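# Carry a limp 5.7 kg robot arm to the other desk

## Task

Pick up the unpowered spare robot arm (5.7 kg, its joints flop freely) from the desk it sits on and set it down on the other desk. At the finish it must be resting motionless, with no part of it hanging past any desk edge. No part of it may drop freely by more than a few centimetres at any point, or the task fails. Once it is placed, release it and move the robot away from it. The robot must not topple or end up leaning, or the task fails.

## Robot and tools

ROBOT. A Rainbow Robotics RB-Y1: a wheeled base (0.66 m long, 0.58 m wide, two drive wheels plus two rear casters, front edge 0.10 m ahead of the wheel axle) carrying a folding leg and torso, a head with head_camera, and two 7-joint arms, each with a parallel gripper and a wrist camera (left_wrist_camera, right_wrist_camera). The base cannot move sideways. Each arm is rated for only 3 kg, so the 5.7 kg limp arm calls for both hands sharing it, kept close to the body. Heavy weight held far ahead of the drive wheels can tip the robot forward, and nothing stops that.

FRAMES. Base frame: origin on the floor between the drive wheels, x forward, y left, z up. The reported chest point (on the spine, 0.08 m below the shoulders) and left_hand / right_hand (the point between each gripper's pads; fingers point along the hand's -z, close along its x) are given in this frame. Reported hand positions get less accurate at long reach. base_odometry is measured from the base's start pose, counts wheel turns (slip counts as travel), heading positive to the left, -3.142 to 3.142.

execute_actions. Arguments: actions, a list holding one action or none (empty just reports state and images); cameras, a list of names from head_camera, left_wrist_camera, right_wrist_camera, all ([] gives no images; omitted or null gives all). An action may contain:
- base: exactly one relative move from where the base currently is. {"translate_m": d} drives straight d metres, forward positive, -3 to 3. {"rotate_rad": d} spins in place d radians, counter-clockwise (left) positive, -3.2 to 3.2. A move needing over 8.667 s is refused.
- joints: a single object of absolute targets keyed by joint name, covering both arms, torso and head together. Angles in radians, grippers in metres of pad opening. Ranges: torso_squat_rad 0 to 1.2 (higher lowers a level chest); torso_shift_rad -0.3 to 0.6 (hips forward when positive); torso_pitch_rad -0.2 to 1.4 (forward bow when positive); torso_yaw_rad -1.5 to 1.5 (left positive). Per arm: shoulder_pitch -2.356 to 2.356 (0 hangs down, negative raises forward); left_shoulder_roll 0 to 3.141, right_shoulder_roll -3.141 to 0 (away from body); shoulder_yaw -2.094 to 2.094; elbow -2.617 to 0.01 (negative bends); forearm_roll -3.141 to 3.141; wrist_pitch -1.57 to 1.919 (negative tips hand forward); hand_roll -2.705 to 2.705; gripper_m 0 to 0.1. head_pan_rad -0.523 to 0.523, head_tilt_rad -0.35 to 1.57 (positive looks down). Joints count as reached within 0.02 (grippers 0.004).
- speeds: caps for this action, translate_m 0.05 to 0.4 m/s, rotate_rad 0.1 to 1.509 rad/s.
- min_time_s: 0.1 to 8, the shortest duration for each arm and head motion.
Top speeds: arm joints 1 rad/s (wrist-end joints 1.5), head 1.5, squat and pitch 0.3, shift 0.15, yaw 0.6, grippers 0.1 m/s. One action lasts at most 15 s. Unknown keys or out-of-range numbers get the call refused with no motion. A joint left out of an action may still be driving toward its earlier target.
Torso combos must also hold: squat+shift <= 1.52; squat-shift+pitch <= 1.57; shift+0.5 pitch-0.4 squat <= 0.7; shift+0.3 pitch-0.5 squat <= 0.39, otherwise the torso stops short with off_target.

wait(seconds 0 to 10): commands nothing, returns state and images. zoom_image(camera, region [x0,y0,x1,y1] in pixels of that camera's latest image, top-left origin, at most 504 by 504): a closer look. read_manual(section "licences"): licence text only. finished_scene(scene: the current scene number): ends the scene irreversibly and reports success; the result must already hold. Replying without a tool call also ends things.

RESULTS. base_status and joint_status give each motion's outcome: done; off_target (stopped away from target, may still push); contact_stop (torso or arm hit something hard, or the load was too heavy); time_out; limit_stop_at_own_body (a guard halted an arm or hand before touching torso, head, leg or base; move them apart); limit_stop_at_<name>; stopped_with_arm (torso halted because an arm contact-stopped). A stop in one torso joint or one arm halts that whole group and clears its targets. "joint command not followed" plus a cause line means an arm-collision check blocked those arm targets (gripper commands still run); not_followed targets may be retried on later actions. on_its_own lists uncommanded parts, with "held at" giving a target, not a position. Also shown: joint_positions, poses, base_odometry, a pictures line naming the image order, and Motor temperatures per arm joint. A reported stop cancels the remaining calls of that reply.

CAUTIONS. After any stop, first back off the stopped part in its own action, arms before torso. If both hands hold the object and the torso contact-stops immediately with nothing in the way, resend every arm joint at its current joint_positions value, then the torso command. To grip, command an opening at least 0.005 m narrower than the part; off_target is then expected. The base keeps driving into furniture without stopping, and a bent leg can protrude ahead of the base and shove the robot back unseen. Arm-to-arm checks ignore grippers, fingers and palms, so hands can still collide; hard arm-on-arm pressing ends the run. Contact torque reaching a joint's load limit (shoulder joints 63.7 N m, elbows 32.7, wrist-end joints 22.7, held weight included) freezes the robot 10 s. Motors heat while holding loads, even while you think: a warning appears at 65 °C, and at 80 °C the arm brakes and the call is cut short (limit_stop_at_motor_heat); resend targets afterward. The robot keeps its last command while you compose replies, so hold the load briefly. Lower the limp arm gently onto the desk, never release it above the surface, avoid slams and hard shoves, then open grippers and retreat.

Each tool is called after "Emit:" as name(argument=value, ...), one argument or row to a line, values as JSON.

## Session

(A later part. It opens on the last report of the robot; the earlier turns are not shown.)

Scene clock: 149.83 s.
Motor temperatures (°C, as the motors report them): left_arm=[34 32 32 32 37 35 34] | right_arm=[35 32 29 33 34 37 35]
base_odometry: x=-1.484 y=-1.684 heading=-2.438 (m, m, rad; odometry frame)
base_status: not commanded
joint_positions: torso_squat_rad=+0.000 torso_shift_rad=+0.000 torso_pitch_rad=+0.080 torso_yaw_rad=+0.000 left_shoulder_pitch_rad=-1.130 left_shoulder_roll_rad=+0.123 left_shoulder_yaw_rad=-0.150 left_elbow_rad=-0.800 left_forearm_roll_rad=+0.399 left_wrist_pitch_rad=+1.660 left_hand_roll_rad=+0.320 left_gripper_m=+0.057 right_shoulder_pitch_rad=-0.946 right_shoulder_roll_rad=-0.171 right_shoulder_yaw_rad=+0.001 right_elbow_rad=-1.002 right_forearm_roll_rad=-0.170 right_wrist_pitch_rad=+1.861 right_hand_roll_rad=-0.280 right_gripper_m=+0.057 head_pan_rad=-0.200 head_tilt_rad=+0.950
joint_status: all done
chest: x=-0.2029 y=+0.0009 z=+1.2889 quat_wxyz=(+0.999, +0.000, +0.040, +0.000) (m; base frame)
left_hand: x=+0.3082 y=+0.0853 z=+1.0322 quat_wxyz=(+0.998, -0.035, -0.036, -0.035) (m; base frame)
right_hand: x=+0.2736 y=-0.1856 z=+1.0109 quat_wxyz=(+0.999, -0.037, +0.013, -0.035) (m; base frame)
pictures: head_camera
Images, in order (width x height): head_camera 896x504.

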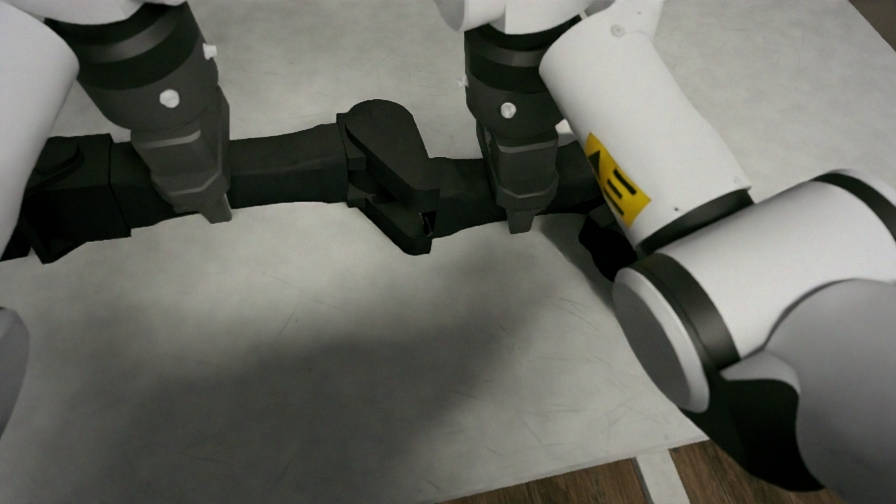

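Emit:
execute_actions(
  actions=[
    {"joints": {"left_gripper_m": 0.1, "right_gripper_m": 0.1}},
  ],
  cameras=[],
)

Emit:
execute_actions(
  actions=[
    {"joints": {"torso_pitch_rad": -0.14, "head_pan_rad": 0}},
  ],
  cameras=[],
)

Emit:
execute_actions(
  actions=[
    {"base": {"translate_m": -0.7}, "joints": {"head_tilt_rad": 0.7}},
  ],
  cameras=["head_camera"],
)

Scene clock: 155.80 s.
Motor temperatures (°C, as the motors report them): left_arm=[33 32 32 32 37 35 34] | right_arm=[35 32 29 33 34 37 35]
base_odometry: x=-1.484 y=-1.684 heading=-2.438 (m, m, rad; odometry frame)
base_status: not commanded
joint_positions: torso_squat_rad=+0.000 torso_shift_rad=+0.000 torso_pitch_rad=+0.080 torso_yaw_rad=+0.000 left_shoulder_pitch_rad=-1.130 left_shoulder_roll_rad=+0.121 left_shoulder_yaw_rad=-0.150 left_elbow_rad=-0.800 left_forearm_roll_rad=+0.400 left_wrist_pitch_rad=+1.660 left_hand_roll_rad=+0.320 left_gripper_m=+0.099 right_shoulder_pitch_rad=-0.949 right_shoulder_roll_rad=-0.170 right_shoulder_yaw_rad=+0.000 right_elbow_rad=-1.004 right_forearm_roll_rad=-0.170 right_wrist_pitch_rad=+1.860 right_hand_roll_rad=-0.280 right_gripper_m=+0.100 head_pan_rad=-0.200 head_tilt_rad=+0.950
joint_status: all done
chest: x=-0.2031 y=+0.0009 z=+1.2889 quat_wxyz=(+0.999, +0.000, +0.040, +0.000) (m; base frame)
left_hand: x=+0.3073 y=+0.0834 z=+1.0321 quat_wxyz=(+0.998, -0.036, -0.035, -0.036) (m; base frame)
right_hand: x=+0.2749 y=-0.1846 z=+1.0127 quat_wxyz=(+0.999, -0.037, +0.011, -0.035) (m; base frame)
pictures: none
No camera images: the call's "cameras" was empty. Leave "cameras" out to get every camera's image.

Scene clock: 157.33 s.
Motor temperatures (°C, as the motors report them): left_arm=[33 32 32 32 37 35 34] | right_arm=[35 32 29 33 34 37 35]
base_odometry: x=-1.484 y=-1.684 heading=-2.438 (m, m, rad; odometry frame)
base_status: not commanded
joint_positions: torso_squat_rad=+0.000 torso_shift_rad=+0.000 torso_pitch_rad=-0.140 torso_yaw_rad=+0.000 left_shoulder_pitch_rad=-1.130 left_shoulder_roll_rad=+0.121 left_shoulder_yaw_rad=-0.150 left_elbow_rad=-0.800 left_forearm_roll_rad=+0.400 left_wrist_pitch_rad=+1.660 left_hand_roll_rad=+0.320 left_gripper_m=+0.099 right_shoulder_pitch_rad=-0.949 right_shoulder_roll_rad=-0.170 right_shoulder_yaw_rad=+0.000 right_elbow_rad=-1.004 right_forearm_roll_rad=-0.170 right_wrist_pitch_rad=+1.860 right_hand_roll_rad=-0.280 right_gripper_m=+0.100 head_pan_rad=+0.000 head_tilt_rad=+0.950
joint_status: all done
chest: x=-0.2712 y=+0.0009 z=+1.2869 quat_wxyz=(+0.998, +0.000, -0.070, +0.000) (m; base frame)
left_hand: x=+0.2830 y=+0.0835 z=+1.1478 quat_wxyz=(+0.988, -0.032, -0.145, -0.040) (m; base frame)
right_hand: x=+0.2557 y=-0.1844 z=+1.1219 quat_wxyz=(+0.994, -0.032, -0.099, -0.039) (m; base frame)
pictures: none
No camera images: the call's "cameras" was empty. Leave "cameras" out to get every camera's image.

Scene clock: 160.40 s.
Motor temperatures (°C, as the motors report them): left_arm=[33 32 32 32 37 35 34] | right_arm=[35 32 29 33 34 37 35]
base_odometry: x=-0.950 y=-1.232 heading=-2.438 (m, m, rad; odometry frame)
base_status: done
joint_positions: torso_squat_rad=+0.000 torso_shift_rad=+0.000 torso_pitch_rad=-0.140 torso_yaw_rad=+0.000 left_shoulder_pitch_rad=-1.130 left_shoulder_roll_rad=+0.121 left_shoulder_yaw_rad=-0.150 left_elbow_rad=-0.800 left_forearm_roll_rad=+0.400 left_wrist_pitch_rad=+1.660 left_hand_roll_rad=+0.320 left_gripper_m=+0.099 right_shoulder_pitch_rad=-0.949 right_shoulder_roll_rad=-0.170 right_shoulder_yaw_rad=+0.000 right_elbow_rad=-1.004 right_forearm_roll_rad=-0.170 right_wrist_pitch_rad=+1.860 right_hand_roll_rad=-0.280 right_gripper_m=+0.100 head_pan_rad=+0.000 head_tilt_rad=+0.700
joint_status: all done
chest: x=-0.2712 y=+0.0009 z=+1.2869 quat_wxyz=(+0.998, -0.001, -0.070, +0.000) (m; base frame)
left_hand: x=+0.2829 y=+0.0835 z=+1.1479 quat_wxyz=(+0.988, -0.032, -0.145, -0.040) (m; base frame)
right_hand: x=+0.2557 y=-0.1844 z=+1.1220 quat_wxyz=(+0.994, -0.032, -0.099, -0.038) (m; base frame)
pictures: head_camera
Images, in order (width x height): head_camera 896x504.

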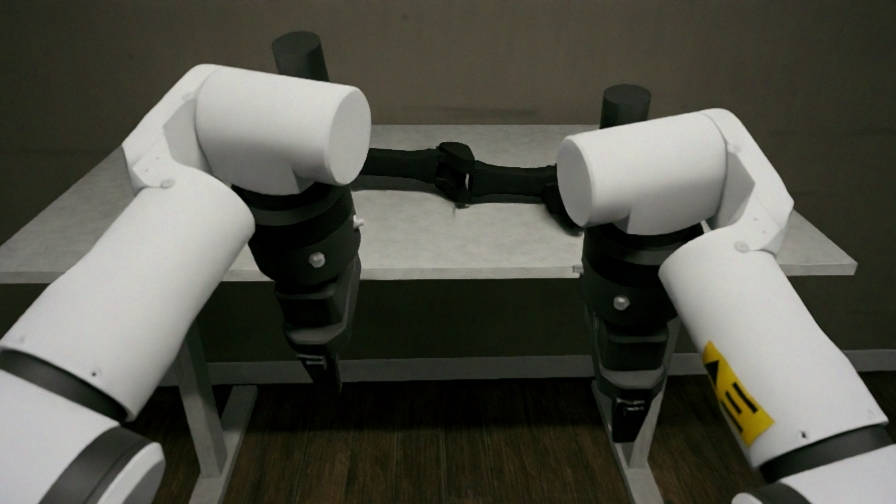

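My right arm is hiding the spare arm's gripper end, so I'll move it aside to check it isn't over the edge.

Emit:
execute_actions(
  actions=[
    {"joints": {"right_shoulder_pitch_rad": -0.2, "right_elbow_rad": -0.3, "right_wrist_pitch_rad": 0.3, "left_shoulder_pitch_rad": -0.2, "left_elbow_rad": -0.3, "left_wrist_pitch_rad": 0.3, "torso_pitch_rad": 0.0}},
  ],
  cameras=["head_camera"],
)

Scene clock: 166.33 s.
Motor temperatures (°C, as the motors report them): left_arm=[33 32 32 32 37 35 34] | right_arm=[35 32 29 33 34 37 35]
base_odometry: x=-0.950 y=-1.232 heading=-2.438 (m, m, rad; odometry frame)
base_status: not commanded
joint_positions: torso_squat_rad=+0.000 torso_shift_rad=+0.000 torso_pitch_rad=+0.000 torso_yaw_rad=+0.000 left_shoulder_pitch_rad=-0.200 left_shoulder_roll_rad=+0.120 left_shoulder_yaw_rad=-0.150 left_elbow_rad=-0.300 left_forearm_roll_rad=+0.400 left_wrist_pitch_rad=+0.300 left_hand_roll_rad=+0.320 left_gripper_m=+0.099 right_shoulder_pitch_rad=-0.199 right_shoulder_roll_rad=-0.170 right_shoulder_yaw_rad=+0.000 right_elbow_rad=-0.300 right_forearm_roll_rad=-0.170 right_wrist_pitch_rad=+0.300 right_hand_roll_rad=-0.280 right_gripper_m=+0.100 head_pan_rad=+0.000 head_tilt_rad=+0.700
joint_status: all done
chest: x=-0.2280 y=+0.0009 z=+1.2899 quat_wxyz=(+1.000, -0.001, +0.000, +0.000) (m; base frame)
left_hand: x=-0.0073 y=+0.2628 z=+0.6399 quat_wxyz=(+0.966, -0.025, -0.093, +0.239) (m; base frame)
right_hand: x=-0.0040 y=-0.3268 z=+0.6477 quat_wxyz=(+0.975, -0.037, -0.108, -0.190) (m; base frame)
pictures: head_camera
Images, in order (width x height): head_camera 896x504.

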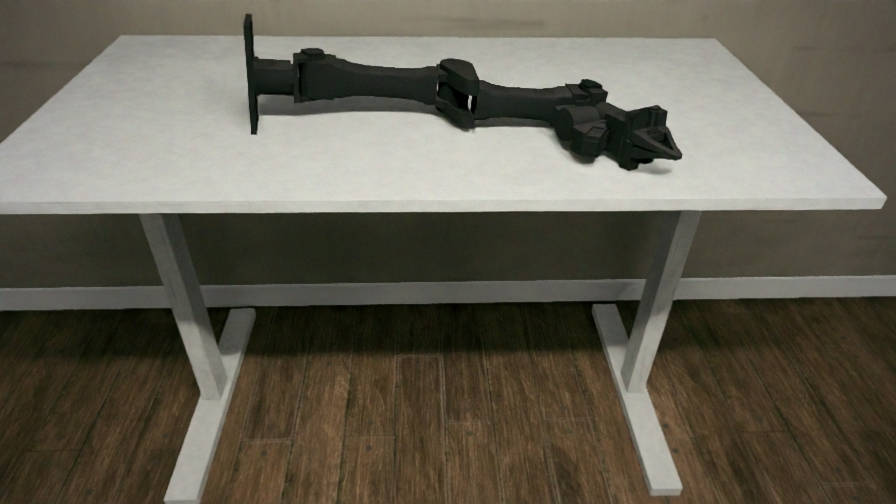

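The whole arm is on the desk.

Emit:
finished_scene(
  scene=2,
)

The scene is finished: the task was done.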